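# Move the full box to the tote, others to desks

## Task

Find the one full box among the boxes in the room. Place it entirely inside the tote near the door, and return every empty box to the desk it belongs to. Each box must stay where it is without the robot holding it. The robot must not fall over or be left leaning.

## Robot and tools

ROBOT. TidyBot++: a single arm with seven joints and a two-finger gripper, mounted on a four-caster mobile base 0.54 m long, 0.50 m wide and 0.38 m high. The shoulder sits 0.12 m ahead of the base centre, 0.68 m above the floor. There are two cameras: base_camera, fixed on the base and looking forward and down, and wrist_camera, which looks wherever the hand points. At the start the arm is folded with the hand pointing down. In that pose it reaches about 0.08 m past the front of the base, and the elbow is up to 1.15 m high.

FRAMES. Base frame: origin on the floor below the base centre, x forward, y left, z up. hand_pose is reported in this frame. It gives the point midway between the finger pads. Its z axis runs out along the fingers and its y axis is the closing direction. The odometry frame is the base frame as it was when the scene began. base_odometry heading is positive to the left, within -3.142 to 3.142. It counts wheel turns, so slipping still shows as travel, and it drifts a few cm and degrees over many moves. base_tilt is in degrees, positive when leaning forward or right.

execute_actions(actions, cameras). actions is a list holding one action, or empty to just read the state and images. An action may contain base, joints and speeds, and their motions start together.
- base: exactly one key, and it is an offset from where the base last reported itself, not a place. translate_m: metres forward (+) or back, -2 to 2. strafe_m: metres left (+) or right, -2 to 2. rotate_rad: radians, counter-clockwise (+), -6.3 to 6.3.
- joints: absolute targets by name, in radians. joint_1_rad (vertical axis of the whole arm; + is clockwise from above, opposite to rotate_rad), joint_3_rad, joint_5_rad and joint_7_rad take any angle and go the short way round, so make turns larger than half a turn in steps. joint_2_rad is -2.249 to 2.249, joint_4_rad is -2.579 to 2.579, joint_6_rad is -2.099 to 2.099. gripper_pos runs 0 (open, about 85 mm between pads) to 1 (closed, squeezing about 96-120 N per finger). With the hand pointing down and joint_7_rad 1.57, the fingers open to the left and right.
- speeds: optional caps for this action only. translate_m and strafe_m 0.05-0.5 m/s, rotate_rad 0.1-1.57 rad/s, and the default is the highest. A base move needing over 8.667 s at its cap is refused. An action never runs past 15 s.
- cameras: a list of base_camera, wrist_camera or all. Omitted or null gives all, and [] gives none.
An unknown key or an out-of-range value rejects the call and nothing moves.

ARM GEOMETRY. The upper arm is 0.42 m, the forearm 0.31 m and the hand 0.31 m. With joint_1_rad 0, joint_3_rad 3.14 and joint_5_rad 0, the arm stays in the x-z plane. Measured from vertical, leaning forward counts as +. Upper arm angle = j2, forearm angle = j2 - j4, hand angle = j2 - j4 - j6. Summing length·sin(angle) gives the forward reach from the shoulder, and length·cos(angle) gives the height above it. A hand pointing down reaches at most about 0.94 m up, and only close in.

RESULT LINES. base_status and joint_status report how each motion ended. done: the target was reached. For the base this only means the wheels turned the commanded amount, even if they slipped. off_target: the joint or base stopped short and may still be pushing. contact_stop or time_out: the old target is dropped and it holds in place. joint command not followed, with a cause line: a self-collision check withheld the arm targets. The gripper still moves, and the withheld targets may be retried later. on_its_own lists motion nobody commanded. For gripper_pos 1, done means nothing was grasped and off_target means an object stopped the fingers. motor_effort gives the percentage of each motor's maximum, with the peak in brackets. Readings are noisy and offset. ARM HIT means the arm struck the base or itself. MOTOR HOT appears from 60 °C. OVER-TEMPERATURE FAULT at 75 °C makes the arm sag and sets limit_stop_at_motor_heat; resend targets afterwards. A torque fault freezes the arm and gripper for 10 s and skips the rest of the call, while the base keeps moving. Once a stop is reported, the remaining calls in that reply are skipped.

wait(seconds): 0 to 10. It commands nothing and returns the state and images.
zoom_image(camera, region): region is [x0, y0, x1, y1] in pixels of that camera's most recent full image, at most 504x504. base_camera is 644x364 and wrist_camera is 644x476.
read_manual(section): returns only the licence texts.
finished_scene(scene): pass the current scene number. This is final, so the boxes must already be resting in place.

ACCURACY. Friction and load leave the hand a cm or two off target. To correct, send each joint its last command plus (desired minus measured). Don't send a loaded joint its measured angle, because it will sink. Trust the camera images over hand_pose.

AVOID. Don't drive while the arm is caught on anything above about 0.8 m, since the robot can tip. Avoid sideways shoves with a raised hand and ramming the base into obstacles: a blocked base keeps pushing, and its status may still say done. Don't drop, slam or throw boxes, and don't hold heavy loads far out for long. Keep fingers off the floor and don't fold the arm into the base, because nothing stops that collision.

Each tool is called after "Emit:" by a JSON object that holds its "method" and its "body", one argument or row to a line.

## Session

Emit:
{"method": "execute_actions", "body": {
  "actions": []
}}

Scene clock: 0.00 s.
base_odometry: x=+0.000 y=+0.000 heading=+0.000 (m, m, rad; odometry frame)
base_tilt: forward=-0.4 right=-0.1 (deg)
base_status: not commanded
joint_positions: joint_1_rad=+0.020 joint_2_rad=-0.311 joint_3_rad=+3.115 joint_4_rad=-2.530 joint_5_rad=-0.021 joint_6_rad=-0.869 joint_7_rad=+1.576 gripper_pos=+0.000
joint_status: not commanded
motor_effort: joint_1_rad=+0 joint_2_rad=-3 joint_3_rad=+1 joint_4_rad=+14 joint_5_rad=-1 joint_6_rad=+1 joint_7_rad=+0 (%)
hand_pose: x=+0.2575 y=+0.0064 z=+0.5818 quat_wxyz=(-0.004, +1.000, -0.001, +0.027) (m; base frame)
pictures: base_camera, wrist_camera
Images, in order (width x height): base_camera 644x364, wrist_camera 644x476.

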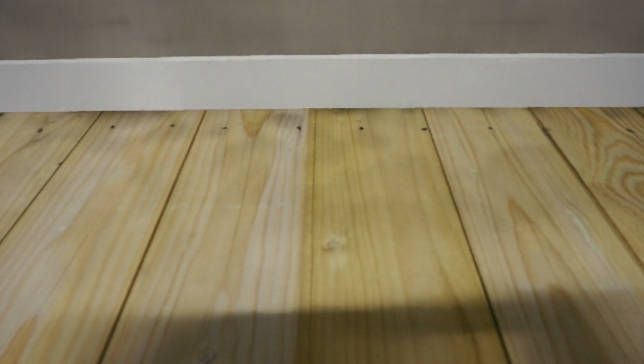

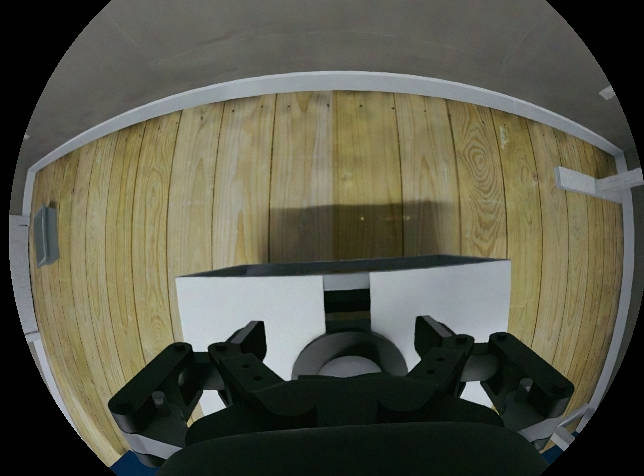

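Emit:
{"method": "execute_actions", "body": {
  "actions": [
    {"base":{"rotate_rad":3.14},"joints":{"joint_6_rad":0.2}}
  ]
}}

Emit:
{"method": "execute_actions", "body": {
  "actions": [
    {"joints":{"joint_1_rad":1.1}}
  ],
  "cameras": ["wrist_camera"]
}}

Emit:
{"method": "execute_actions", "body": {
  "actions": [
    {"joints":{"joint_1_rad":-1.1}}
  ],
  "cameras": ["wrist_camera"]
}}

Scene clock: 3.70 s.
base_odometry: x=+0.000 y=+0.000 heading=+3.140 (m, m, rad; odometry frame)
base_tilt: forward=-0.4 right=-0.1 (deg)
base_status: done
joint_positions: joint_1_rad=+0.020 joint_2_rad=-0.311 joint_3_rad=+3.115 joint_4_rad=-2.528 joint_5_rad=-0.021 joint_6_rad=+0.198 joint_7_rad=+1.576 gripper_pos=+0.000
joint_status: all done
motor_effort: joint_1_rad=+1(0) joint_2_rad=-7(7) joint_3_rad=+1(2) joint_4_rad=+18(18) joint_5_rad=-1(1) joint_6_rad=+9(8) joint_7_rad=+0(0) (%)
hand_pose: x=+0.5214 y=+0.0030 z=+0.7580 quat_wxyz=(+0.000, +0.847, -0.003, +0.532) (m; base frame)
pictures: base_camera, wrist_camera
camera_calibration (this result's frames):
wrist_camera: T_world_to_cam=[[-0.00863671, -0.999372, -0.034361, 0.0378844], [-0.441389, 0.0346436, -0.896647, 0.9693], [0.897274, 0.00742252, -0.441412, 0.0056801], [0, 0, 0, 1]] pos_world=[0.423069, 0.00423847, 0.872928]
Images, in order (width x height): base_camera 644x364, wrist_camera 644x476.

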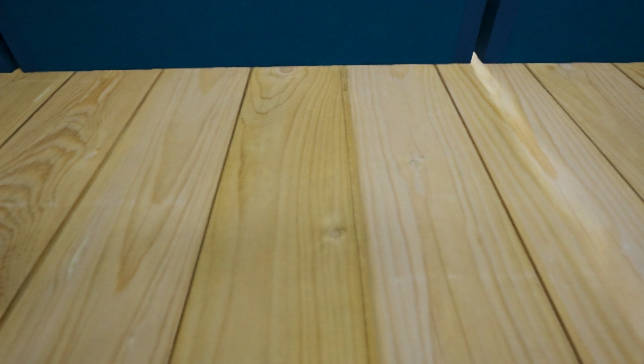

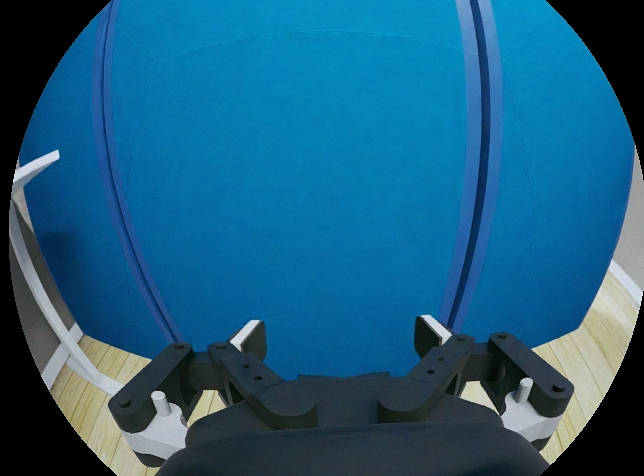

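Scene clock: 6.07 s.
base_odometry: x=+0.000 y=+0.000 heading=+3.140 (m, m, rad; odometry frame)
base_tilt: forward=-0.4 right=-0.1 (deg)
base_status: not commanded
joint_positions: joint_1_rad=+1.085 joint_2_rad=-0.311 joint_3_rad=+3.115 joint_4_rad=-2.528 joint_5_rad=-0.021 joint_6_rad=+0.198 joint_7_rad=+1.576 gripper_pos=+0.000
joint_status: all done
motor_effort: joint_1_rad=+1(0) joint_2_rad=-6(7) joint_3_rad=+1(2) joint_4_rad=+18(18) joint_5_rad=-1(0) joint_6_rad=+9(8) joint_7_rad=+0(0) (%)
hand_pose: x=+0.3165 y=-0.3507 z=+0.7580 quat_wxyz=(+0.270, +0.728, -0.433, +0.459) (m; base frame)
pictures: wrist_camera
camera_calibration (this result's frames):
wrist_camera: T_world_to_cam=[[-0.878666, -0.476199, -0.0343613, 0.141418], [-0.183344, 0.403001, -0.896647, 0.938592], [0.440829, -0.781553, -0.441412, 0.0599972], [0, 0, 0, 1]] pos_world=[0.269897, -0.26402, 0.872928]
Images, in order (width x height): wrist_camera 644x476.

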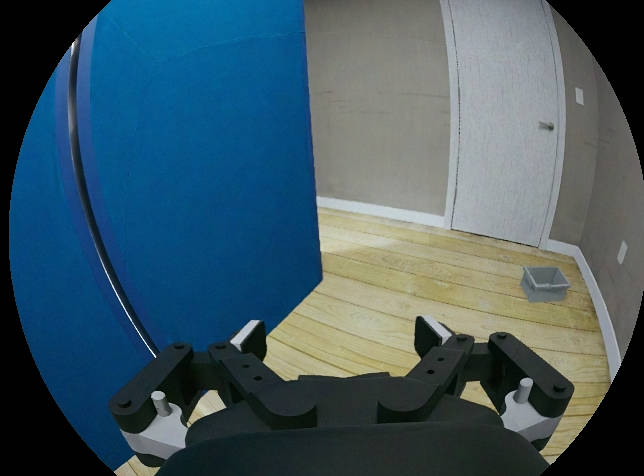

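Scene clock: 9.33 s.
base_odometry: x=+0.000 y=+0.000 heading=+3.140 (m, m, rad; odometry frame)
base_tilt: forward=-0.5 right=-0.1 (deg)
base_status: not commanded
joint_positions: joint_1_rad=-1.085 joint_2_rad=-0.311 joint_3_rad=+3.115 joint_4_rad=-2.528 joint_5_rad=-0.021 joint_6_rad=+0.198 joint_7_rad=+1.576 gripper_pos=+0.000
joint_status: all done
motor_effort: joint_1_rad=+1(1) joint_2_rad=-7(7) joint_3_rad=+1(1) joint_4_rad=+20(19) joint_5_rad=-1(2) joint_6_rad=+8(9) joint_7_rad=+0(0) (%)
hand_pose: x=+0.2971 y=+0.3608 z=+0.7580 quat_wxyz=(-0.280, +0.722, +0.442, +0.453) (m; base frame)
pictures: wrist_camera
camera_calibration (this result's frames):
wrist_camera: T_world_to_cam=[[0.888864, -0.45688, -0.0343612, -0.068918], [-0.229329, -0.378726, -0.896646, 0.944064], [0.396647, 0.804877, -0.441412, 0.065255], [0, 0, 0, 1]] pos_world=[0.251877, 0.273532, 0.872928]
Images, in order (width x height): wrist_camera 644x476.

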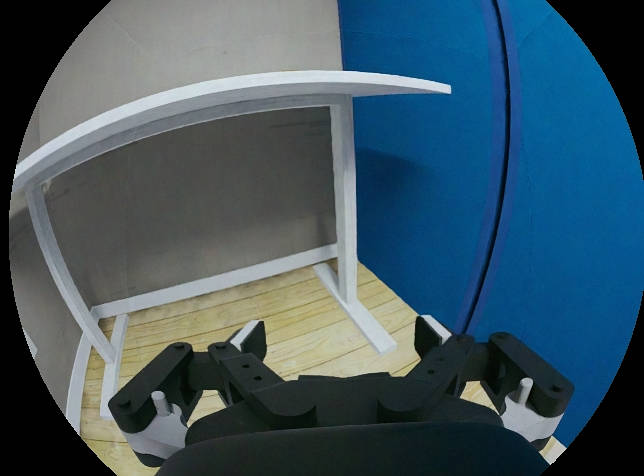

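Emit:
{"method": "execute_actions", "body": {
  "actions": [
    {"base":{"rotate_rad":-1.57},"joints":{"joint_1_rad":0.0}}
  ]
}}

Emit:
{"method": "execute_actions", "body": {
  "actions": [
    {"base":{"translate_m":1.2},"joints":{"joint_1_rad":-1.3}}
  ]
}}

Scene clock: 12.00 s.
base_odometry: x=+0.000 y=+0.000 heading=+1.570 (m, m, rad; odometry frame)
base_tilt: forward=-0.5 right=-0.1 (deg)
base_status: done
joint_positions: joint_1_rad=-0.012 joint_2_rad=-0.311 joint_3_rad=+3.115 joint_4_rad=-2.528 joint_5_rad=-0.021 joint_6_rad=+0.198 joint_7_rad=+1.576 gripper_pos=+0.000
joint_status: all done
motor_effort: joint_1_rad=+1(1) joint_2_rad=-7(6) joint_3_rad=+1(2) joint_4_rad=+19(19) joint_5_rad=-1(1) joint_6_rad=+9(9) joint_7_rad=+0(0) (%)
hand_pose: x=+0.5211 y=+0.0156 z=+0.7580 quat_wxyz=(-0.009, +0.846, +0.010, +0.532) (m; base frame)
pictures: base_camera, wrist_camera
camera_calibration (this result's frames):
wrist_camera: T_world_to_cam=[[0.0224722, -0.999157, -0.0343612, 0.0341826], [-0.442254, 0.0208891, -0.896647, 0.969403], [0.896608, 0.035346, -0.441412, 0.00575955], [0, 0, 0, 1]] pos_world=[0.42279, 0.0137003, 0.872928]
Images, in order (width x height): base_camera 644x364, wrist_camera 644x476.

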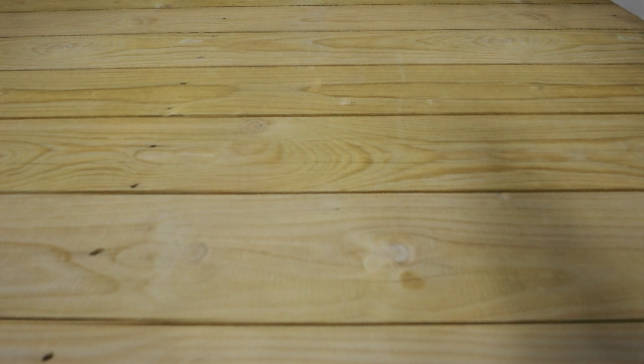

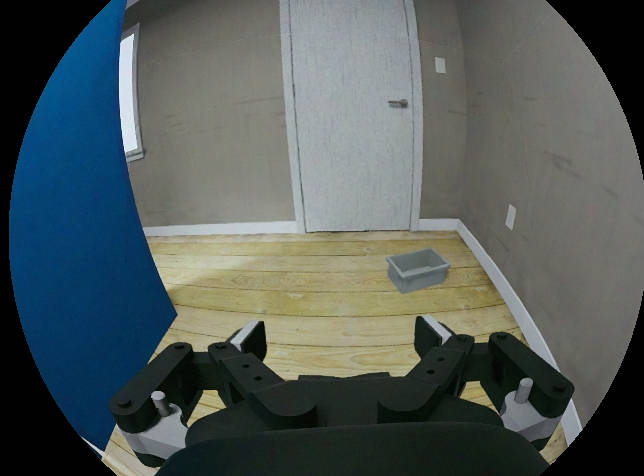

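Scene clock: 15.77 s.
base_odometry: x=+0.002 y=+1.200 heading=+1.570 (m, m, rad; odometry frame)
base_tilt: forward=-0.5 right=-0.1 (deg)
base_status: done
joint_positions: joint_1_rad=-1.285 joint_2_rad=-0.311 joint_3_rad=+3.115 joint_4_rad=-2.528 joint_5_rad=-0.021 joint_6_rad=+0.198 joint_7_rad=+1.576 gripper_pos=+0.000
joint_status: all done
motor_effort: joint_1_rad=+1(2) joint_2_rad=-6(8) joint_3_rad=+1(1) joint_4_rad=+18(20) joint_5_rad=+0(0) joint_6_rad=+8(9) joint_7_rad=+0(0) (%)
hand_pose: x=+0.2219 y=+0.3890 z=+0.7582 quat_wxyz=(-0.324, +0.674, +0.511, +0.423) (m; base frame)
pictures: base_camera, wrist_camera
camera_calibration (this result's frames):
wrist_camera: T_world_to_cam=[[0.961911, -0.271196, -0.0343563, -0.0776139], [-0.149418, -0.416359, -0.896839, 0.934686], [0.228915, 0.867812, -0.441022, 0.0849491], [0, 0, 0, 1]] pos_world=[0.194871, 0.294396, 0.87306]
Images, in order (width x height): base_camera 644x364, wrist_camera 644x476.

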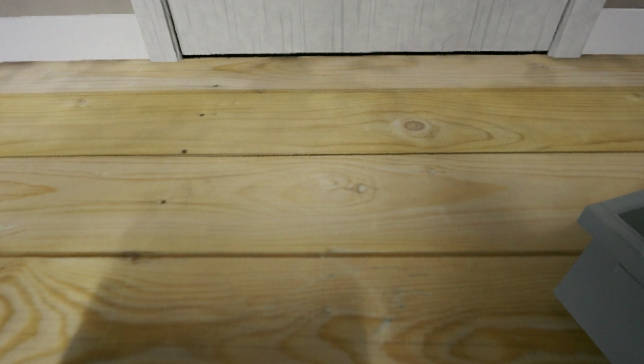

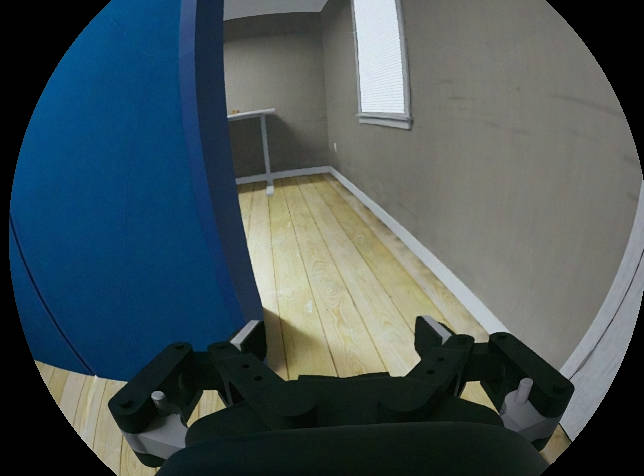

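Emit:
{"method": "execute_actions", "body": {
  "actions": [
    {"base":{"rotate_rad":1.57},"joints":{"joint_1_rad":0.0}}
  ],
  "cameras": []
}}

Emit:
{"method": "execute_actions", "body": {
  "actions": [
    {"base":{"translate_m":0.2}}
  ],
  "cameras": []
}}

Emit:
{"method": "execute_actions", "body": {
  "actions": [
    {"base":{"strafe_m":-0.55}}
  ]
}}

Scene clock: 19.13 s.
base_odometry: x=+0.002 y=+1.200 heading=+3.140 (m, m, rad; odometry frame)
base_tilt: forward=-0.4 right=-0.1 (deg)
base_status: done
joint_positions: joint_1_rad=-0.014 joint_2_rad=-0.311 joint_3_rad=+3.115 joint_4_rad=-2.528 joint_5_rad=-0.021 joint_6_rad=+0.198 joint_7_rad=+1.576 gripper_pos=+0.000
joint_status: all done
motor_effort: joint_1_rad=+0(2) joint_2_rad=-7(7) joint_3_rad=+1(2) joint_4_rad=+19(18) joint_5_rad=-1(1) joint_6_rad=+9(9) joint_7_rad=+0(0) (%)
hand_pose: x=+0.5211 y=+0.0165 z=+0.7582 quat_wxyz=(-0.009, +0.846, +0.011, +0.532) (m; base frame)
pictures: none
No camera images: the call's "cameras" was empty. Leave "cameras" out to get every camera's image.

Scene clock: 20.77 s.
base_odometry: x=-0.198 y=+1.200 heading=+3.140 (m, m, rad; odometry frame)
base_tilt: forward=-0.5 right=-0.1 (deg)
base_status: done
joint_positions: joint_1_rad=-0.014 joint_2_rad=-0.308 joint_3_rad=+3.115 joint_4_rad=-2.528 joint_5_rad=-0.021 joint_6_rad=+0.198 joint_7_rad=+1.576 gripper_pos=+0.000
joint_status: not commanded
motor_effort: joint_1_rad=+1(0) joint_2_rad=-7(10) joint_3_rad=+1(1) joint_4_rad=+18(19) joint_5_rad=+0(1) joint_6_rad=+9(9) joint_7_rad=+0(0) (%)
hand_pose: x=+0.5213 y=+0.0165 z=+0.7567 quat_wxyz=(-0.009, +0.847, +0.011, +0.531) (m; base frame)
pictures: none
No camera images: the call's "cameras" was empty. Leave "cameras" out to get every camera's image.

Scene clock: 23.23 s.
base_odometry: x=-0.197 y=+1.750 heading=+3.140 (m, m, rad; odometry frame)
base_tilt: forward=-0.5 right=-0.1 (deg)
base_status: done
joint_positions: joint_1_rad=-0.013 joint_2_rad=-0.308 joint_3_rad=+3.115 joint_4_rad=-2.528 joint_5_rad=-0.021 joint_6_rad=+0.198 joint_7_rad=+1.576 gripper_pos=+0.000
joint_status: not commanded
motor_effort: joint_1_rad=+0(2) joint_2_rad=-7(7) joint_3_rad=+1(2) joint_4_rad=+18(18) joint_5_rad=-1(1) joint_6_rad=+9(9) joint_7_rad=+0(0) (%)
hand_pose: x=+0.5213 y=+0.0162 z=+0.7567 quat_wxyz=(-0.009, +0.847, +0.011, +0.531) (m; base frame)
pictures: base_camera, wrist_camera
camera_calibration (this result's frames):
wrist_camera: T_world_to_cam=[[0.0240614, -0.999119, -0.0343954, 0.0340169], [-0.445094, 0.0201009, -0.895258, 0.968794], [0.89516, 0.0368503, -0.444219, 0.00784552], [0, 0, 0, 1]] pos_world=[0.423363, 0.0142242, 0.871976]
Images, in order (width x height): base_camera 644x364, wrist_camera 644x476.

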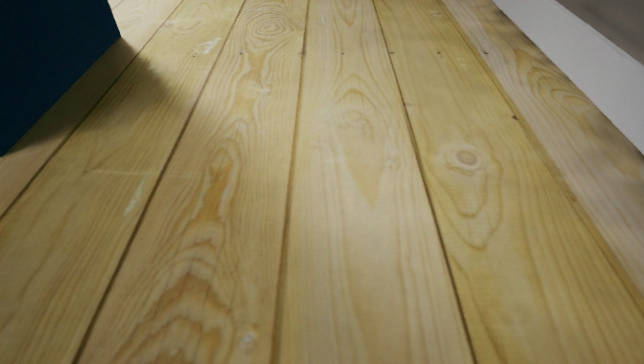

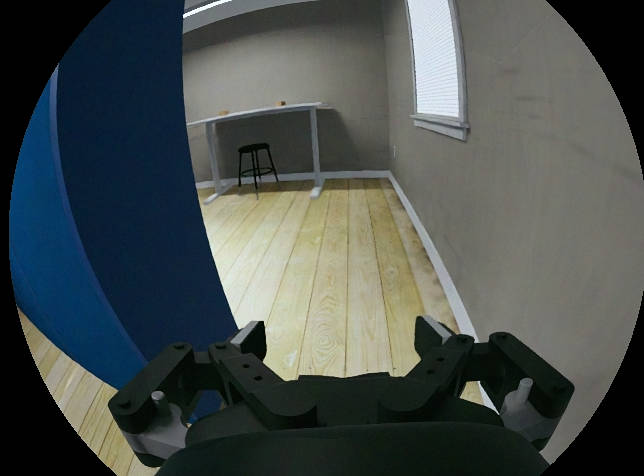

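Emit:
{"method": "execute_actions", "body": {
  "actions": [
    {"base":{"translate_m":1.9}}
  ]
}}

Emit:
{"method": "execute_actions", "body": {
  "actions": [
    {"joints":{"joint_1_rad":-1.2}}
  ],
  "cameras": ["wrist_camera"]
}}

Scene clock: 28.60 s.
base_odometry: x=-2.098 y=+1.753 heading=+3.140 (m, m, rad; odometry frame)
base_tilt: forward=-0.4 right=-0.1 (deg)
base_status: done
joint_positions: joint_1_rad=-0.013 joint_2_rad=-0.309 joint_3_rad=+3.115 joint_4_rad=-2.528 joint_5_rad=-0.021 joint_6_rad=+0.198 joint_7_rad=+1.576 gripper_pos=+0.000
joint_status: not commanded
motor_effort: joint_1_rad=+1(1) joint_2_rad=-6(9) joint_3_rad=+1(1) joint_4_rad=+19(19) joint_5_rad=-1(0) joint_6_rad=+9(9) joint_7_rad=+1(0) (%)
hand_pose: x=+0.5213 y=+0.0162 z=+0.7571 quat_wxyz=(-0.009, +0.847, +0.011, +0.531) (m; base frame)
pictures: base_camera, wrist_camera
camera_calibration (this result's frames):
wrist_camera: T_world_to_cam=[[0.0240888, -0.999118, -0.0343866, 0.0340076], [-0.444381, 0.0201102, -0.895612, 0.968951], [0.895514, 0.0368549, -0.443504, 0.00731648], [0, 0, 0, 1]] pos_world=[0.423212, 0.0142222, 0.872218]
Images, in order (width x height): base_camera 644x364, wrist_camera 644x476.

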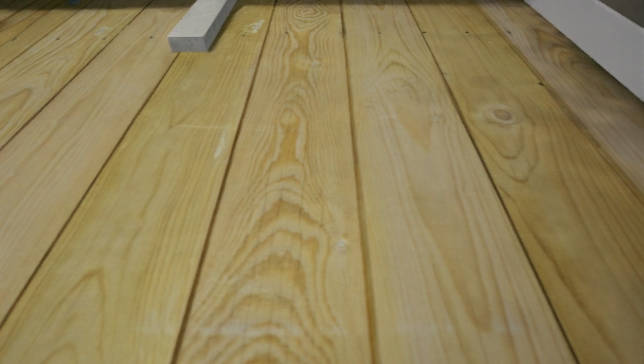

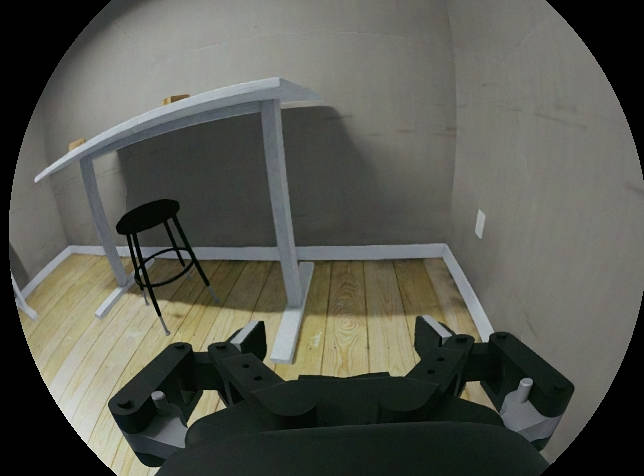

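Scene clock: 31.07 s.
base_odometry: x=-2.098 y=+1.753 heading=+3.140 (m, m, rad; odometry frame)
base_tilt: forward=-0.5 right=-0.1 (deg)
base_status: not commanded
joint_positions: joint_1_rad=-1.185 joint_2_rad=-0.309 joint_3_rad=+3.115 joint_4_rad=-2.528 joint_5_rad=-0.021 joint_6_rad=+0.198 joint_7_rad=+1.576 gripper_pos=+0.000
joint_status: all done
motor_effort: joint_1_rad=+1(2) joint_2_rad=-5(6) joint_3_rad=+1(1) joint_4_rad=+19(19) joint_5_rad=-2(0) joint_6_rad=+8(9) joint_7_rad=+0(0) (%)
hand_pose: x=+0.2603 y=+0.3770 z=+0.7571 quat_wxyz=(-0.301, +0.700, +0.477, +0.438) (m; base frame)
pictures: wrist_camera
camera_calibration (this result's frames):
wrist_camera: T_world_to_cam=[[0.930007, -0.365929, -0.0343867, -0.0737967], [-0.191159, -0.401668, -0.895612, 0.938817], [0.313919, 0.839499, -0.443504, 0.0765265], [0, 0, 0, 1]] pos_world=[0.224071, 0.285844, 0.872218]
Images, in order (width x height): wrist_camera 644x476.

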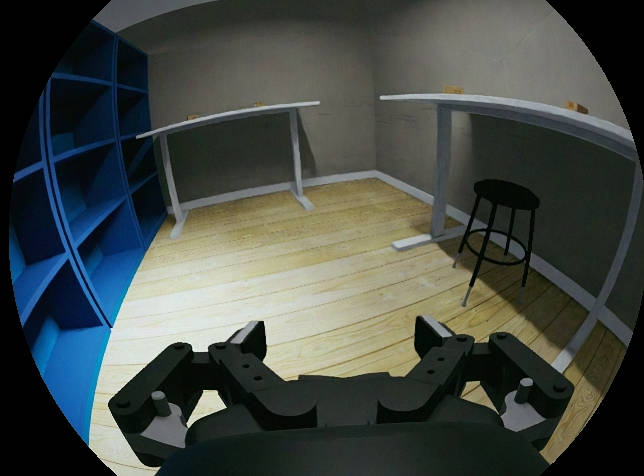

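Emit:
{"method": "execute_actions", "body": {
  "actions": [
    {"joints":{"joint_1_rad":-0.6,"joint_2_rad":0,"joint_4_rad":-0.5,"joint_6_rad":-1.6}}
  ]
}}

Emit:
{"method": "execute_actions", "body": {
  "actions": [
    {"joints":{"joint_1_rad":-1.9}}
  ],
  "cameras": ["wrist_camera"]
}}

Scene clock: 34.57 s.
base_odometry: x=-2.098 y=+1.753 heading=+3.140 (m, m, rad; odometry frame)
base_tilt: forward=-0.4 right=-0.1 (deg)
base_status: not commanded
joint_positions: joint_1_rad=-0.617 joint_2_rad=-0.015 joint_3_rad=+3.115 joint_4_rad=-0.521 joint_5_rad=-0.021 joint_6_rad=-1.576 joint_7_rad=+1.576 gripper_pos=+0.000
joint_status: all done
motor_effort: joint_1_rad=+1(0) joint_2_rad=-12(16) joint_3_rad=+0(1) joint_4_rad=+13(22) joint_5_rad=-1(2) joint_6_rad=+8(8) joint_7_rad=+0(0) (%)
hand_pose: x=+0.4476 y=+0.2570 z=+1.2252 quat_wxyz=(-0.167, +0.816, +0.281, +0.477) (m; base frame)
pictures: base_camera, wrist_camera
camera_calibration (this result's frames):
wrist_camera: T_world_to_cam=[[0.61236, -0.789792, -0.0352802, -0.0235619], [-0.411876, -0.280618, -0.866956, 1.37823], [0.674814, 0.54542, -0.497135, 0.305808], [0, 0, 0, 1]] pos_world=[0.375722, 0.201352, 1.34606]
Images, in order (width x height): base_camera 644x364, wrist_camera 644x476.

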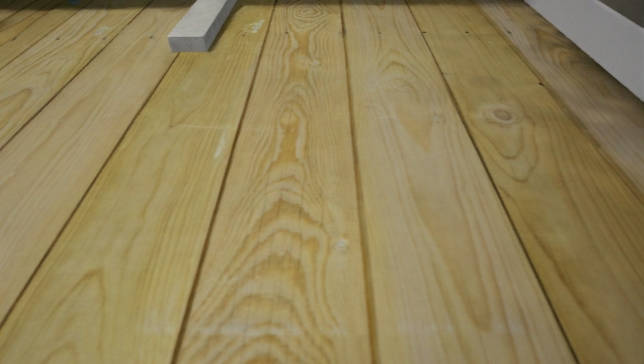

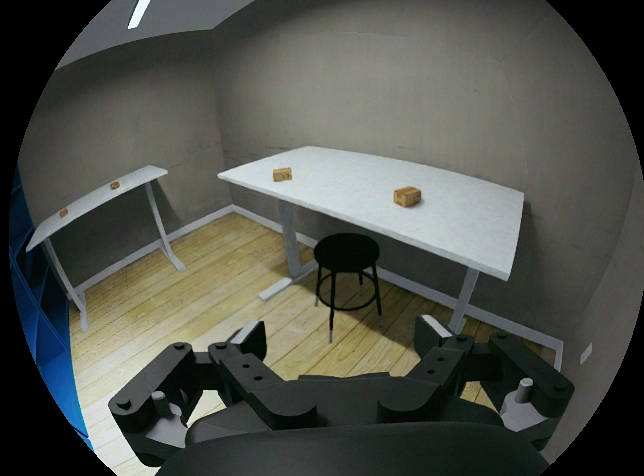

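Scene clock: 37.13 s.
base_odometry: x=-2.098 y=+1.753 heading=+3.140 (m, m, rad; odometry frame)
base_tilt: forward=-0.5 right=-0.1 (deg)
base_status: not commanded
joint_positions: joint_1_rad=-1.885 joint_2_rad=-0.008 joint_3_rad=+3.115 joint_4_rad=-0.521 joint_5_rad=-0.021 joint_6_rad=-1.576 joint_7_rad=+1.576 gripper_pos=+0.000
joint_status: all done
motor_effort: joint_1_rad=+1(1) joint_2_rad=-12(14) joint_3_rad=+1(0) joint_4_rad=+13(14) joint_5_rad=-1(1) joint_6_rad=+8(8) joint_7_rad=+0(0) (%)
hand_pose: x=-0.0295 y=+0.3938 z=+1.2223 quat_wxyz=(-0.415, +0.492, +0.711, +0.283) (m; base frame)
pictures: wrist_camera
camera_calibration (this result's frames):
wrist_camera: T_world_to_cam=[[0.936561, 0.348694, -0.0355702, -0.0619441], [0.146846, -0.482501, -0.863498, 1.30938], [-0.31826, 0.803496, -0.503096, 0.428048], [0, 0, 0, 1]] pos_world=[0.00196732, 0.309442, 1.34379]
Images, in order (width x height): wrist_camera 644x476.

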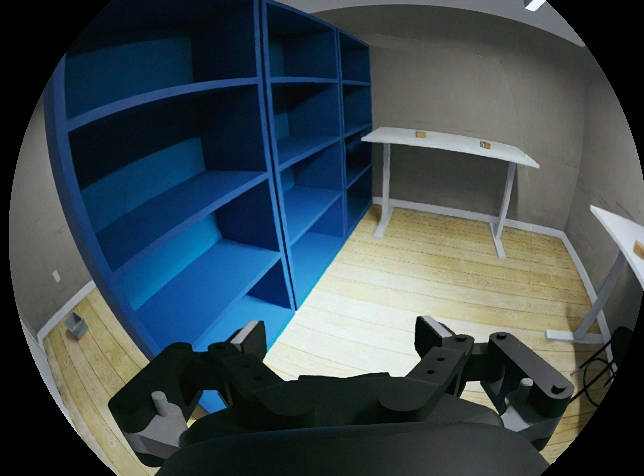

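Emit:
{"method": "execute_actions", "body": {
  "actions": [
    {"base":{"strafe_m":0.5},"joints":{"joint_1_rad":0.015,"joint_2_rad":0,"joint_4_rad":-1.2,"joint_6_rad":-0.7}}
  ]
}}

Emit:
{"method": "execute_actions", "body": {
  "actions": [
    {"base":{"translate_m":0.3}}
  ]
}}

Scene clock: 41.00 s.
base_odometry: x=-2.098 y=+1.253 heading=+3.140 (m, m, rad; odometry frame)
base_tilt: forward=-0.4 right=-0.1 (deg)
base_status: done
joint_positions: joint_1_rad=+0.003 joint_2_rad=+0.014 joint_3_rad=+3.115 joint_4_rad=-1.176 joint_5_rad=-0.021 joint_6_rad=-0.725 joint_7_rad=+1.576 gripper_pos=+0.000
joint_status: all done
motor_effort: joint_1_rad=+1(3) joint_2_rad=-20(22) joint_3_rad=+1(2) joint_4_rad=+22(21) joint_5_rad=-1(1) joint_6_rad=+9(8) joint_7_rad=+0(0) (%)
hand_pose: x=+0.7090 y=+0.0196 z=+1.1143 quat_wxyz=(-0.016, +0.818, +0.009, +0.575) (m; base frame)
pictures: base_camera, wrist_camera
camera_calibration (this result's frames):
wrist_camera: T_world_to_cam=[[0.032689, -0.998419, -0.0457258, 0.0516871], [-0.347255, 0.0315545, -0.93724, 1.34961], [0.937201, 0.046516, -0.345675, -0.141269], [0, 0, 0, 1]] pos_world=[0.599365, 0.0155905, 1.21843]
Images, in order (width x height): base_camera 644x364, wrist_camera 644x476.

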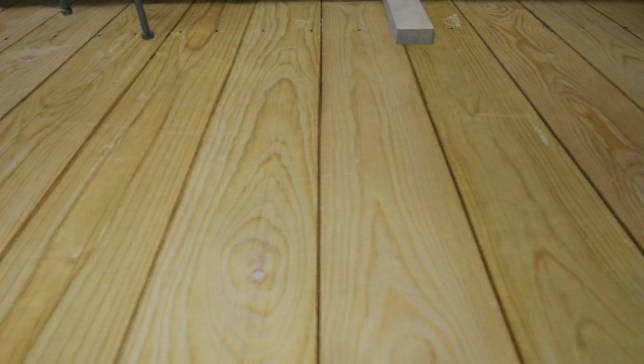

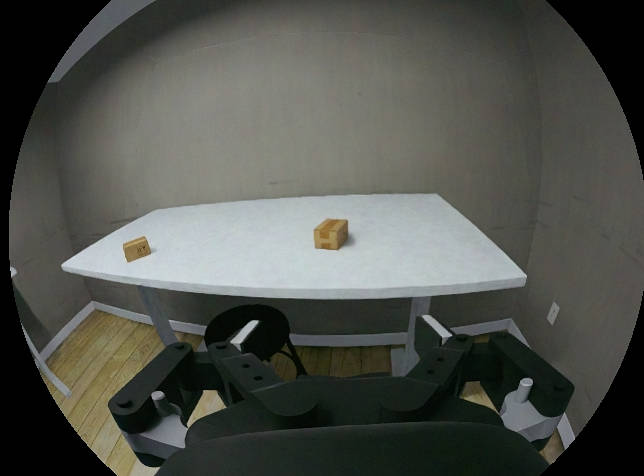

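Scene clock: 43.03 s.
base_odometry: x=-2.398 y=+1.254 heading=+3.140 (m, m, rad; odometry frame)
base_tilt: forward=-0.5 right=-0.1 (deg)
base_status: done
joint_positions: joint_1_rad=+0.003 joint_2_rad=+0.006 joint_3_rad=+3.115 joint_4_rad=-1.180 joint_5_rad=-0.021 joint_6_rad=-0.722 joint_7_rad=+1.576 gripper_pos=+0.000
joint_status: not commanded
motor_effort: joint_1_rad=+1(0) joint_2_rad=-20(23) joint_3_rad=+1(0) joint_4_rad=+23(22) joint_5_rad=-2(1) joint_6_rad=+9(9) joint_7_rad=+0(0) (%)
hand_pose: x=+0.7061 y=+0.0196 z=+1.1175 quat_wxyz=(-0.016, +0.816, +0.009, +0.578) (m; base frame)
pictures: base_camera, wrist_camera
camera_calibration (this result's frames):
wrist_camera: T_world_to_cam=[[0.0328991, -0.998423, -0.0454852, 0.0514866], [-0.340687, 0.0315815, -0.939646, 1.34959], [0.939601, 0.0464098, -0.339111, -0.146485], [0, 0, 0, 1]] pos_world=[0.59573, 0.0155818, 1.2208]
Images, in order (width x height): base_camera 644x364, wrist_camera 644x476.

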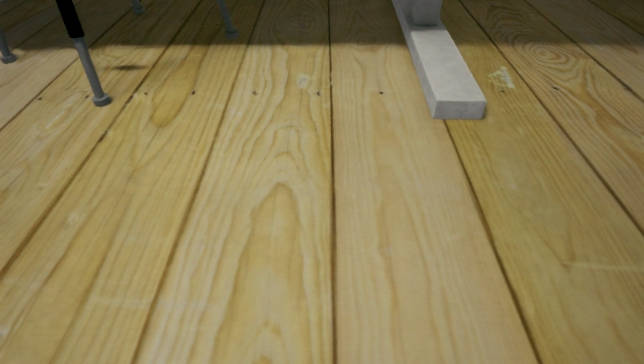

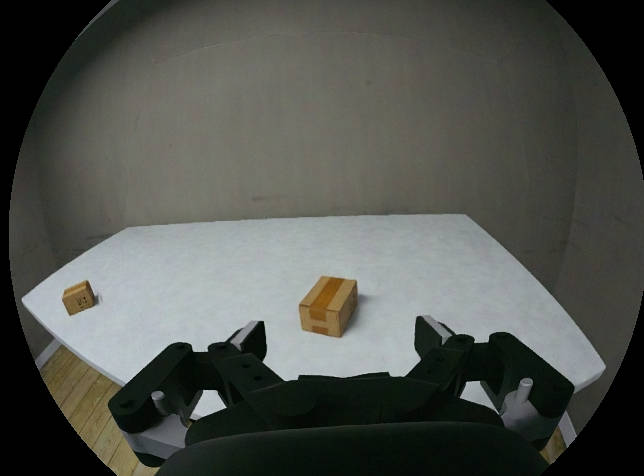

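Emit:
{"method": "execute_actions", "body": {
  "actions": [
    {"joints":{"joint_2_rad":-0.006,"joint_4_rad":-1.54,"joint_6_rad":-0.34}}
  ],
  "cameras": []
}}

Emit:
{"method": "execute_actions", "body": {
  "actions": [
    {"base":{"translate_m":0.12},"speeds":{"translate_m":0.2}}
  ],
  "cameras": ["wrist_camera"]
}}

Scene clock: 45.03 s.
base_odometry: x=-2.398 y=+1.254 heading=+3.140 (m, m, rad; odometry frame)
base_tilt: forward=-0.5 right=-0.1 (deg)
base_status: not commanded
joint_positions: joint_1_rad=+0.003 joint_2_rad=+0.004 joint_3_rad=+3.115 joint_4_rad=-1.521 joint_5_rad=-0.021 joint_6_rad=-0.365 joint_7_rad=+1.576 gripper_pos=+0.000
joint_status: all done
motor_effort: joint_1_rad=+1(2) joint_2_rad=-21(22) joint_3_rad=+1(1) joint_4_rad=+22(23) joint_5_rad=-1(1) joint_6_rad=+9(9) joint_7_rad=+0(0) (%)
hand_pose: x=+0.7299 y=+0.0182 z=+1.0195 quat_wxyz=(-0.014, +0.810, +0.006, +0.586) (m; base frame)
pictures: none
No camera images: the call's "cameras" was empty. Leave "cameras" out to get every camera's image.

Scene clock: 46.40 s.
base_odometry: x=-2.519 y=+1.254 heading=+3.140 (m, m, rad; odometry frame)
base_tilt: forward=-0.4 right=-0.1 (deg)
base_status: done
joint_positions: joint_1_rad=+0.003 joint_2_rad=-0.004 joint_3_rad=+3.115 joint_4_rad=-1.521 joint_5_rad=-0.021 joint_6_rad=-0.362 joint_7_rad=+1.576 gripper_pos=+0.000
joint_status: not commanded
motor_effort: joint_1_rad=+1(0) joint_2_rad=-21(23) joint_3_rad=+1(0) joint_4_rad=+23(23) joint_5_rad=+0(1) joint_6_rad=+9(9) joint_7_rad=+0(0) (%)
hand_pose: x=+0.7274 y=+0.0182 z=+1.0248 quat_wxyz=(-0.014, +0.807, +0.006, +0.590) (m; base frame)
pictures: wrist_camera
camera_calibration (this result's frames):
wrist_camera: T_world_to_cam=[[0.0267542, -0.99855, -0.0467088, 0.0508714], [-0.31369, 0.035979, -0.948843, 1.2595], [0.949148, 0.0400377, -0.312273, -0.232133], [0, 0, 0, 1]] pos_world=[0.614061, 0.0147762, 1.12495]
Images, in order (width x height): wrist_camera 644x476.

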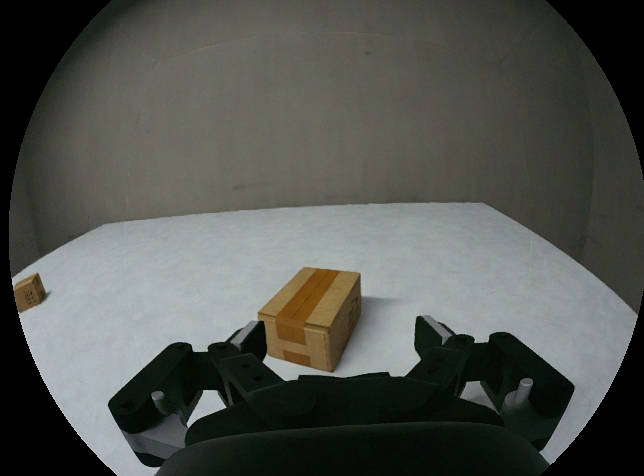

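Emit:
{"method": "execute_actions", "body": {
  "actions": [
    {"base":{"strafe_m":0.025},"joints":{"joint_4_rad":-1.6,"joint_6_rad":-0.28}}
  ],
  "cameras": []
}}

Emit:
{"method": "execute_actions", "body": {
  "actions": [
    {"base":{"translate_m":0.07},"speeds":{"translate_m":0.1}}
  ],
  "cameras": ["wrist_camera"]
}}

Scene clock: 47.50 s.
base_odometry: x=-2.519 y=+1.229 heading=+3.140 (m, m, rad; odometry frame)
base_tilt: forward=-0.4 right=-0.1 (deg)
base_status: done
joint_positions: joint_1_rad=+0.006 joint_2_rad=-0.004 joint_3_rad=+3.115 joint_4_rad=-1.582 joint_5_rad=-0.021 joint_6_rad=-0.305 joint_7_rad=+1.576 gripper_pos=+0.000
joint_status: all done
motor_effort: joint_1_rad=+1(1) joint_2_rad=-21(22) joint_3_rad=+1(2) joint_4_rad=+22(25) joint_5_rad=-1(1) joint_6_rad=+9(9) joint_7_rad=+0(0) (%)
hand_pose: x=+0.7275 y=+0.0158 z=+1.0044 quat_wxyz=(-0.013, +0.809, +0.004, +0.588) (m; base frame)
pictures: none
No camera images: the call's "cameras" was empty. Leave "cameras" out to get every camera's image.

Scene clock: 48.77 s.
base_odometry: x=-2.589 y=+1.229 heading=+3.140 (m, m, rad; odometry frame)
base_tilt: forward=-0.4 right=-0.1 (deg)
base_status: done
joint_positions: joint_1_rad=+0.006 joint_2_rad=-0.005 joint_3_rad=+3.115 joint_4_rad=-1.582 joint_5_rad=-0.021 joint_6_rad=-0.302 joint_7_rad=+1.576 gripper_pos=+0.000
joint_status: not commanded
motor_effort: joint_1_rad=+1(1) joint_2_rad=-21(22) joint_3_rad=+1(1) joint_4_rad=+22(24) joint_5_rad=-1(1) joint_6_rad=+9(9) joint_7_rad=+0(0) (%)
hand_pose: x=+0.7273 y=+0.0158 z=+1.0062 quat_wxyz=(-0.013, +0.807, +0.004, +0.590) (m; base frame)
pictures: wrist_camera
camera_calibration (this result's frames):
wrist_camera: T_world_to_cam=[[0.0221011, -0.998665, -0.0466959, 0.050944], [-0.312983, 0.0374481, -0.94902, 1.24154], [0.949502, 0.0355895, -0.311737, -0.238481], [0, 0, 0, 1]] pos_world=[0.613893, 0.01287, 1.10628]
Images, in order (width x height): wrist_camera 644x476.

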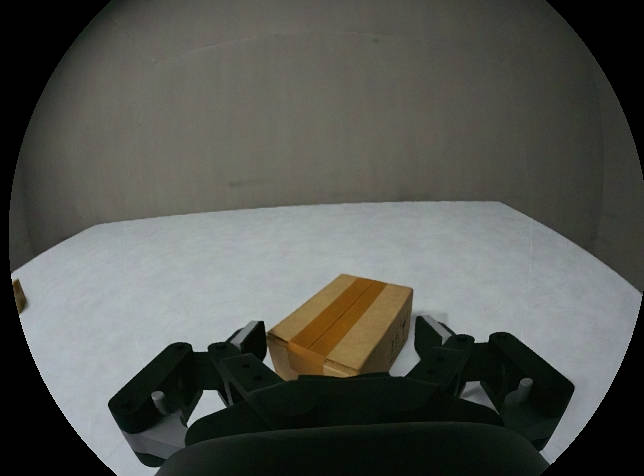

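Emit:
{"method": "execute_actions", "body": {
  "actions": [
    {"base":{"translate_m":0.025},"speeds":{"translate_m":0.1}}
  ],
  "cameras": []
}}

Emit:
{"method": "execute_actions", "body": {
  "actions": [
    {"joints":{"gripper_pos":1}}
  ],
  "cameras": ["wrist_camera"]
}}

Emit:
{"method": "execute_actions", "body": {
  "actions": [
    {"joints":{"joint_4_rad":-1.45}}
  ],
  "cameras": ["wrist_camera"]
}}

Scene clock: 49.83 s.
base_odometry: x=-2.614 y=+1.229 heading=+3.141 (m, m, rad; odometry frame)
base_tilt: forward=-0.4 right=-0.1 (deg)
base_status: done
joint_positions: joint_1_rad=+0.006 joint_2_rad=-0.006 joint_3_rad=+3.115 joint_4_rad=-1.583 joint_5_rad=-0.021 joint_6_rad=-0.298 joint_7_rad=+1.576 gripper_pos=+0.000
joint_status: not commanded
motor_effort: joint_1_rad=+1(2) joint_2_rad=-20(23) joint_3_rad=+1(1) joint_4_rad=+22(23) joint_5_rad=-1(1) joint_6_rad=+9(9) joint_7_rad=+0(0) (%)
hand_pose: x=+0.7274 y=+0.0157 z=+1.0074 quat_wxyz=(-0.013, +0.806, +0.004, +0.592) (m; base frame)
pictures: none
No camera images: the call's "cameras" was empty. Leave "cameras" out to get every camera's image.

Scene clock: 50.93 s.
base_odometry: x=-2.614 y=+1.229 heading=+3.141 (m, m, rad; odometry frame)
base_tilt: forward=-0.5 right=-0.1 (deg)
base_status: not commanded
joint_positions: joint_1_rad=+0.008 joint_2_rad=-0.018 joint_3_rad=+3.115 joint_4_rad=-1.583 joint_5_rad=-0.021 joint_6_rad=-0.285 joint_7_rad=+1.576 gripper_pos=+0.996
joint_status: all done
motor_effort: joint_1_rad=+1(0) joint_2_rad=-16(21) joint_3_rad=+1(1) joint_4_rad=+19(23) joint_5_rad=-1(1) joint_6_rad=+7(9) joint_7_rad=+0(1) (%)
hand_pose: x=+0.7247 y=+0.0149 z=+1.0187 quat_wxyz=(-0.012, +0.798, +0.004, +0.602) (m; base frame)
pictures: wrist_camera
camera_calibration (this result's frames):
wrist_camera: T_world_to_cam=[[0.021839, -0.998689, -0.0462962, 0.0505494], [-0.284921, 0.0381697, -0.957791, 1.24117], [0.958302, 0.0341079, -0.283714, -0.267039], [0, 0, 0, 1]] pos_world=[0.608435, 0.0122162, 1.11536]
Images, in order (width x height): wrist_camera 644x476.

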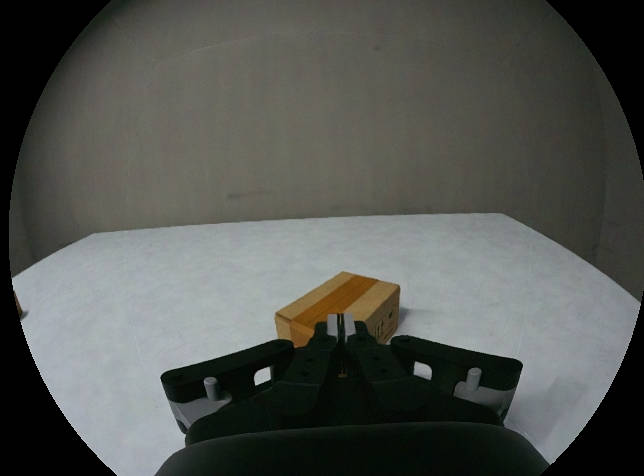

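Scene clock: 52.00 s.
base_odometry: x=-2.614 y=+1.229 heading=+3.141 (m, m, rad; odometry frame)
base_tilt: forward=-0.4 right=-0.1 (deg)
base_status: not commanded
joint_positions: joint_1_rad=+0.008 joint_2_rad=-0.007 joint_3_rad=+3.115 joint_4_rad=-1.465 joint_5_rad=-0.021 joint_6_rad=-0.285 joint_7_rad=+1.576 gripper_pos=+0.999
joint_status: all done
motor_effort: joint_1_rad=+0(1) joint_2_rad=-21(22) joint_3_rad=+1(0) joint_4_rad=+23(24) joint_5_rad=+0(1) joint_6_rad=+9(10) joint_7_rad=+0(0) (%)
hand_pose: x=+0.7348 y=+0.0150 z=+1.0844 quat_wxyz=(-0.013, +0.765, +0.004, +0.644) (m; base frame)
pictures: wrist_camera
camera_calibration (this result's frames):
wrist_camera: T_world_to_cam=[[0.0267967, -0.998581, -0.0460292, 0.0495467], [-0.181537, 0.0404189, -0.982553, 1.25787], [0.983019, 0.0346851, -0.180196, -0.38845], [0, 0, 0, 1]] pos_world=[0.608875, 0.0121083, 1.1682]
Images, in order (width x height): wrist_camera 644x476.

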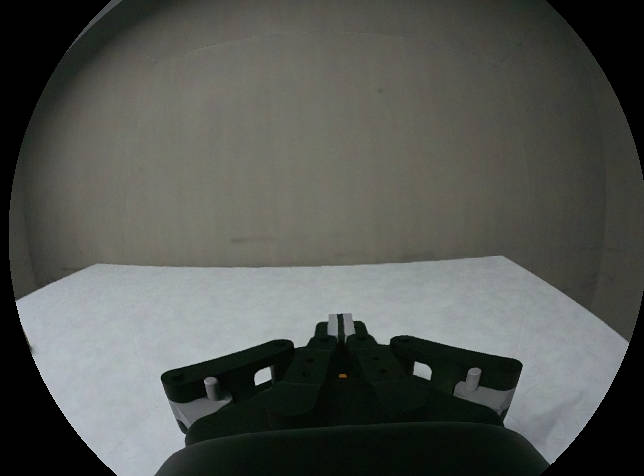

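Emit:
{"method": "execute_actions", "body": {
  "actions": [
    {"base":{"translate_m":-0.1},"joints":{"gripper_pos":0}}
  ],
  "cameras": []
}}

Emit:
{"method": "execute_actions", "body": {
  "actions": [
    {"joints":{"joint_4_rad":-1.6}}
  ],
  "cameras": ["wrist_camera"]
}}

Scene clock: 53.80 s.
base_odometry: x=-2.514 y=+1.228 heading=+3.140 (m, m, rad; odometry frame)
base_tilt: forward=-0.5 right=-0.1 (deg)
base_status: done
joint_positions: joint_1_rad=+0.008 joint_2_rad=-0.009 joint_3_rad=+3.115 joint_4_rad=-1.465 joint_5_rad=-0.021 joint_6_rad=-0.285 joint_7_rad=+1.576 gripper_pos=+0.000
joint_status: all done
motor_effort: joint_1_rad=+1(1) joint_2_rad=-21(23) joint_3_rad=+0(1) joint_4_rad=+23(23) joint_5_rad=-2(1) joint_6_rad=+9(10) joint_7_rad=+0(0) (%)
hand_pose: x=+0.7338 y=+0.0151 z=+1.0861 quat_wxyz=(-0.013, +0.764, +0.004, +0.645) (m; base frame)
pictures: none
No camera images: the call's "cameras" was empty. Leave "cameras" out to get every camera's image.

Scene clock: 54.87 s.
base_odometry: x=-2.514 y=+1.228 heading=+3.140 (m, m, rad; odometry frame)
base_tilt: forward=-0.4 right=-0.1 (deg)
base_status: not commanded
joint_positions: joint_1_rad=+0.008 joint_2_rad=-0.007 joint_3_rad=+3.115 joint_4_rad=-1.586 joint_5_rad=-0.021 joint_6_rad=-0.285 joint_7_rad=+1.576 gripper_pos=+0.000
joint_status: all done
motor_effort: joint_1_rad=+1(1) joint_2_rad=-20(22) joint_3_rad=+1(1) joint_4_rad=+23(23) joint_5_rad=-1(2) joint_6_rad=+9(10) joint_7_rad=+0(0) (%)
hand_pose: x=+0.7280 y=+0.0149 z=+1.0097 quat_wxyz=(-0.013, +0.803, +0.003, +0.596) (m; base frame)
pictures: wrist_camera
camera_calibration (this result's frames):
wrist_camera: T_world_to_cam=[[0.0211559, -0.998688, -0.0466247, 0.0508576], [-0.298951, 0.0381824, -0.953504, 1.23944], [0.954034, 0.0341107, -0.297751, -0.255462], [0, 0, 0, 1]] pos_world=[0.613175, 0.0121801, 1.10812]
Images, in order (width x height): wrist_camera 644x476.

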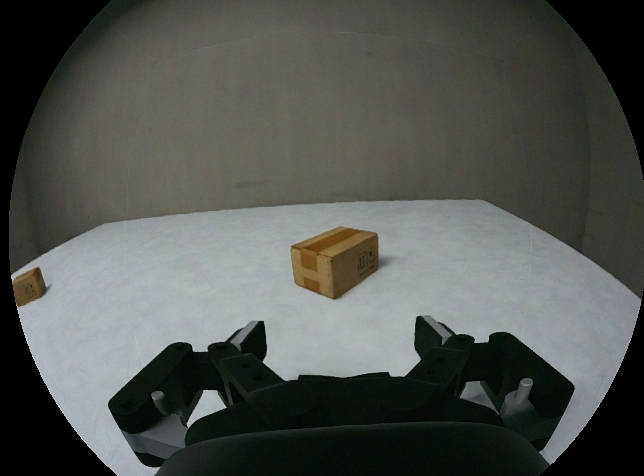

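Emit:
{"method": "execute_actions", "body": {
  "actions": [
    {"base":{"rotate_rad":-0.4},"joints":{"joint_4_rad":-1.56}}
  ],
  "cameras": []
}}

Emit:
{"method": "execute_actions", "body": {
  "actions": [
    {"base":{"translate_m":-0.04}}
  ],
  "cameras": []
}}

Emit:
{"method": "execute_actions", "body": {
  "actions": [
    {"base":{"strafe_m":0.334},"speeds":{"strafe_m":0.25}}
  ]
}}

Scene clock: 57.13 s.
base_odometry: x=-2.514 y=+1.228 heading=+2.740 (m, m, rad; odometry frame)
base_tilt: forward=-0.4 right=-0.1 (deg)
base_status: done
joint_positions: joint_1_rad=+0.016 joint_2_rad=-0.007 joint_3_rad=+3.115 joint_4_rad=-1.572 joint_5_rad=-0.021 joint_6_rad=-0.285 joint_7_rad=+1.576 gripper_pos=+0.000
joint_status: all done
motor_effort: joint_1_rad=+1(1) joint_2_rad=-21(22) joint_3_rad=+1(2) joint_4_rad=+23(23) joint_5_rad=-1(1) joint_6_rad=+9(10) joint_7_rad=+0(0) (%)
hand_pose: x=+0.7294 y=+0.0097 z=+1.0184 quat_wxyz=(-0.010, +0.799, +0.000, +0.602) (m; base frame)
pictures: none
No camera images: the call's "cameras" was empty. Leave "cameras" out to get every camera's image.

Scene clock: 58.20 s.
base_odometry: x=-2.477 y=+1.213 heading=+2.740 (m, m, rad; odometry frame)
base_tilt: forward=-0.4 right=-0.1 (deg)
base_status: done
joint_positions: joint_1_rad=+0.016 joint_2_rad=-0.011 joint_3_rad=+3.115 joint_4_rad=-1.572 joint_5_rad=-0.021 joint_6_rad=-0.285 joint_7_rad=+1.576 gripper_pos=+0.000
joint_status: not commanded
motor_effort: joint_1_rad=+1(0) joint_2_rad=-21(24) joint_3_rad=+1(0) joint_4_rad=+23(24) joint_5_rad=-1(2) joint_6_rad=+9(10) joint_7_rad=+0(0) (%)
hand_pose: x=+0.7280 y=+0.0097 z=+1.0211 quat_wxyz=(-0.010, +0.797, +0.000, +0.603) (m; base frame)
pictures: none
No camera images: the call's "cameras" was empty. Leave "cameras" out to get every camera's image.

Scene clock: 60.40 s.
base_odometry: x=-2.607 y=+0.905 heading=+2.740 (m, m, rad; odometry frame)
base_tilt: forward=-0.4 right=-0.1 (deg)
base_status: done
joint_positions: joint_1_rad=+0.016 joint_2_rad=-0.011 joint_3_rad=+3.115 joint_4_rad=-1.572 joint_5_rad=-0.021 joint_6_rad=-0.285 joint_7_rad=+1.576 gripper_pos=+0.000
joint_status: not commanded
motor_effort: joint_1_rad=+1(2) joint_2_rad=-21(20) joint_3_rad=+1(3) joint_4_rad=+23(22) joint_5_rad=-1(2) joint_6_rad=+9(9) joint_7_rad=+0(0) (%)
hand_pose: x=+0.7280 y=+0.0097 z=+1.0211 quat_wxyz=(-0.010, +0.797, +0.000, +0.603) (m; base frame)
pictures: base_camera, wrist_camera
camera_calibration (this result's frames):
wrist_camera: T_world_to_cam=[[0.0133486, -0.998831, -0.0464688, 0.0516676], [-0.280891, 0.0408558, -0.95887, 1.24275], [0.959647, 0.0258522, -0.280017, -0.273985], [0, 0, 0, 1]] pos_world=[0.611316, 0.00791676, 1.11732]
Images, in order (width x height): base_camera 644x364, wrist_camera 644x476.

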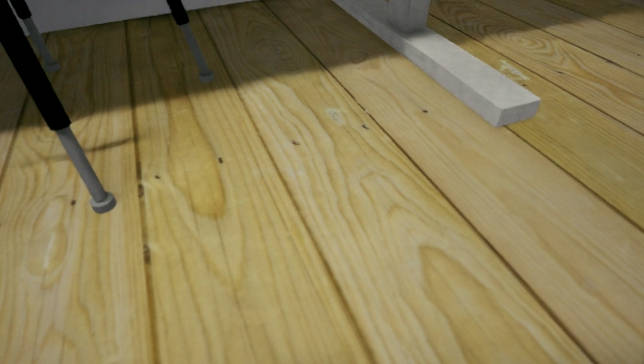

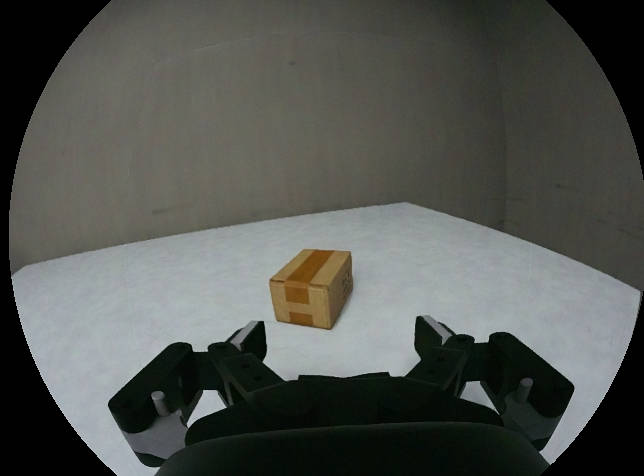

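Emit:
{"method": "execute_actions", "body": {
  "actions": [
    {"base":{"strafe_m":0.025},"joints":{"joint_4_rad":-1.6}}
  ],
  "cameras": []
}}

Emit:
{"method": "execute_actions", "body": {
  "actions": [
    {"base":{"translate_m":0.11},"speeds":{"translate_m":0.1}}
  ],
  "cameras": ["wrist_camera"]
}}

Scene clock: 61.70 s.
base_odometry: x=-2.617 y=+0.882 heading=+2.740 (m, m, rad; odometry frame)
base_tilt: forward=-0.4 right=-0.1 (deg)
base_status: done
joint_positions: joint_1_rad=+0.013 joint_2_rad=-0.011 joint_3_rad=+3.115 joint_4_rad=-1.587 joint_5_rad=-0.021 joint_6_rad=-0.285 joint_7_rad=+1.576 gripper_pos=+0.000
joint_status: all done
motor_effort: joint_1_rad=+1(3) joint_2_rad=-20(22) joint_3_rad=+1(3) joint_4_rad=+22(23) joint_5_rad=-1(1) joint_6_rad=+9(9) joint_7_rad=+0(0) (%)
hand_pose: x=+0.7268 y=+0.0116 z=+1.0116 quat_wxyz=(-0.011, +0.802, +0.001, +0.597) (m; base frame)
pictures: none
No camera images: the call's "cameras" was empty. Leave "cameras" out to get every camera's image.

Scene clock: 63.37 s.
base_odometry: x=-2.718 y=+0.925 heading=+2.740 (m, m, rad; odometry frame)
base_tilt: forward=-0.4 right=-0.1 (deg)
base_status: done
joint_positions: joint_1_rad=+0.013 joint_2_rad=-0.006 joint_3_rad=+3.115 joint_4_rad=-1.587 joint_5_rad=-0.021 joint_6_rad=-0.285 joint_7_rad=+1.576 gripper_pos=+0.000
joint_status: not commanded
motor_effort: joint_1_rad=+1(0) joint_2_rad=-21(23) joint_3_rad=+1(1) joint_4_rad=+23(24) joint_5_rad=-1(1) joint_6_rad=+9(10) joint_7_rad=+0(0) (%)
hand_pose: x=+0.7283 y=+0.0116 z=+1.0088 quat_wxyz=(-0.011, +0.803, +0.001, +0.595) (m; base frame)
pictures: wrist_camera
camera_calibration (this result's frames):
wrist_camera: T_world_to_cam=[[0.0157211, -0.998788, -0.0466503, 0.0515221], [-0.300181, 0.0397892, -0.953052, 1.23919], [0.953753, 0.0289866, -0.299191, -0.254168], [0, 0, 0, 1]] pos_world=[0.613583, 0.00952081, 1.10737]
Images, in order (width x height): wrist_camera 644x476.

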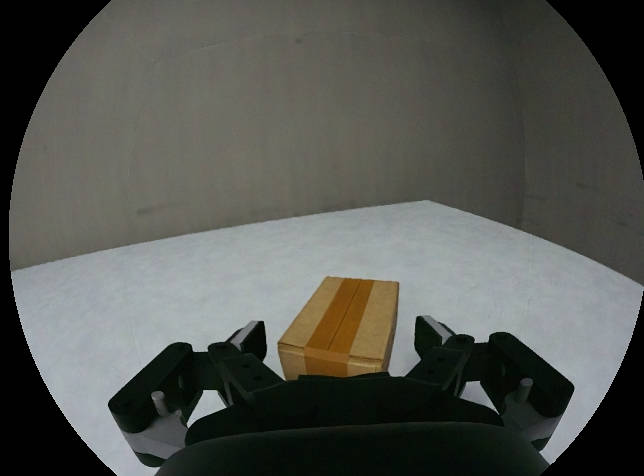

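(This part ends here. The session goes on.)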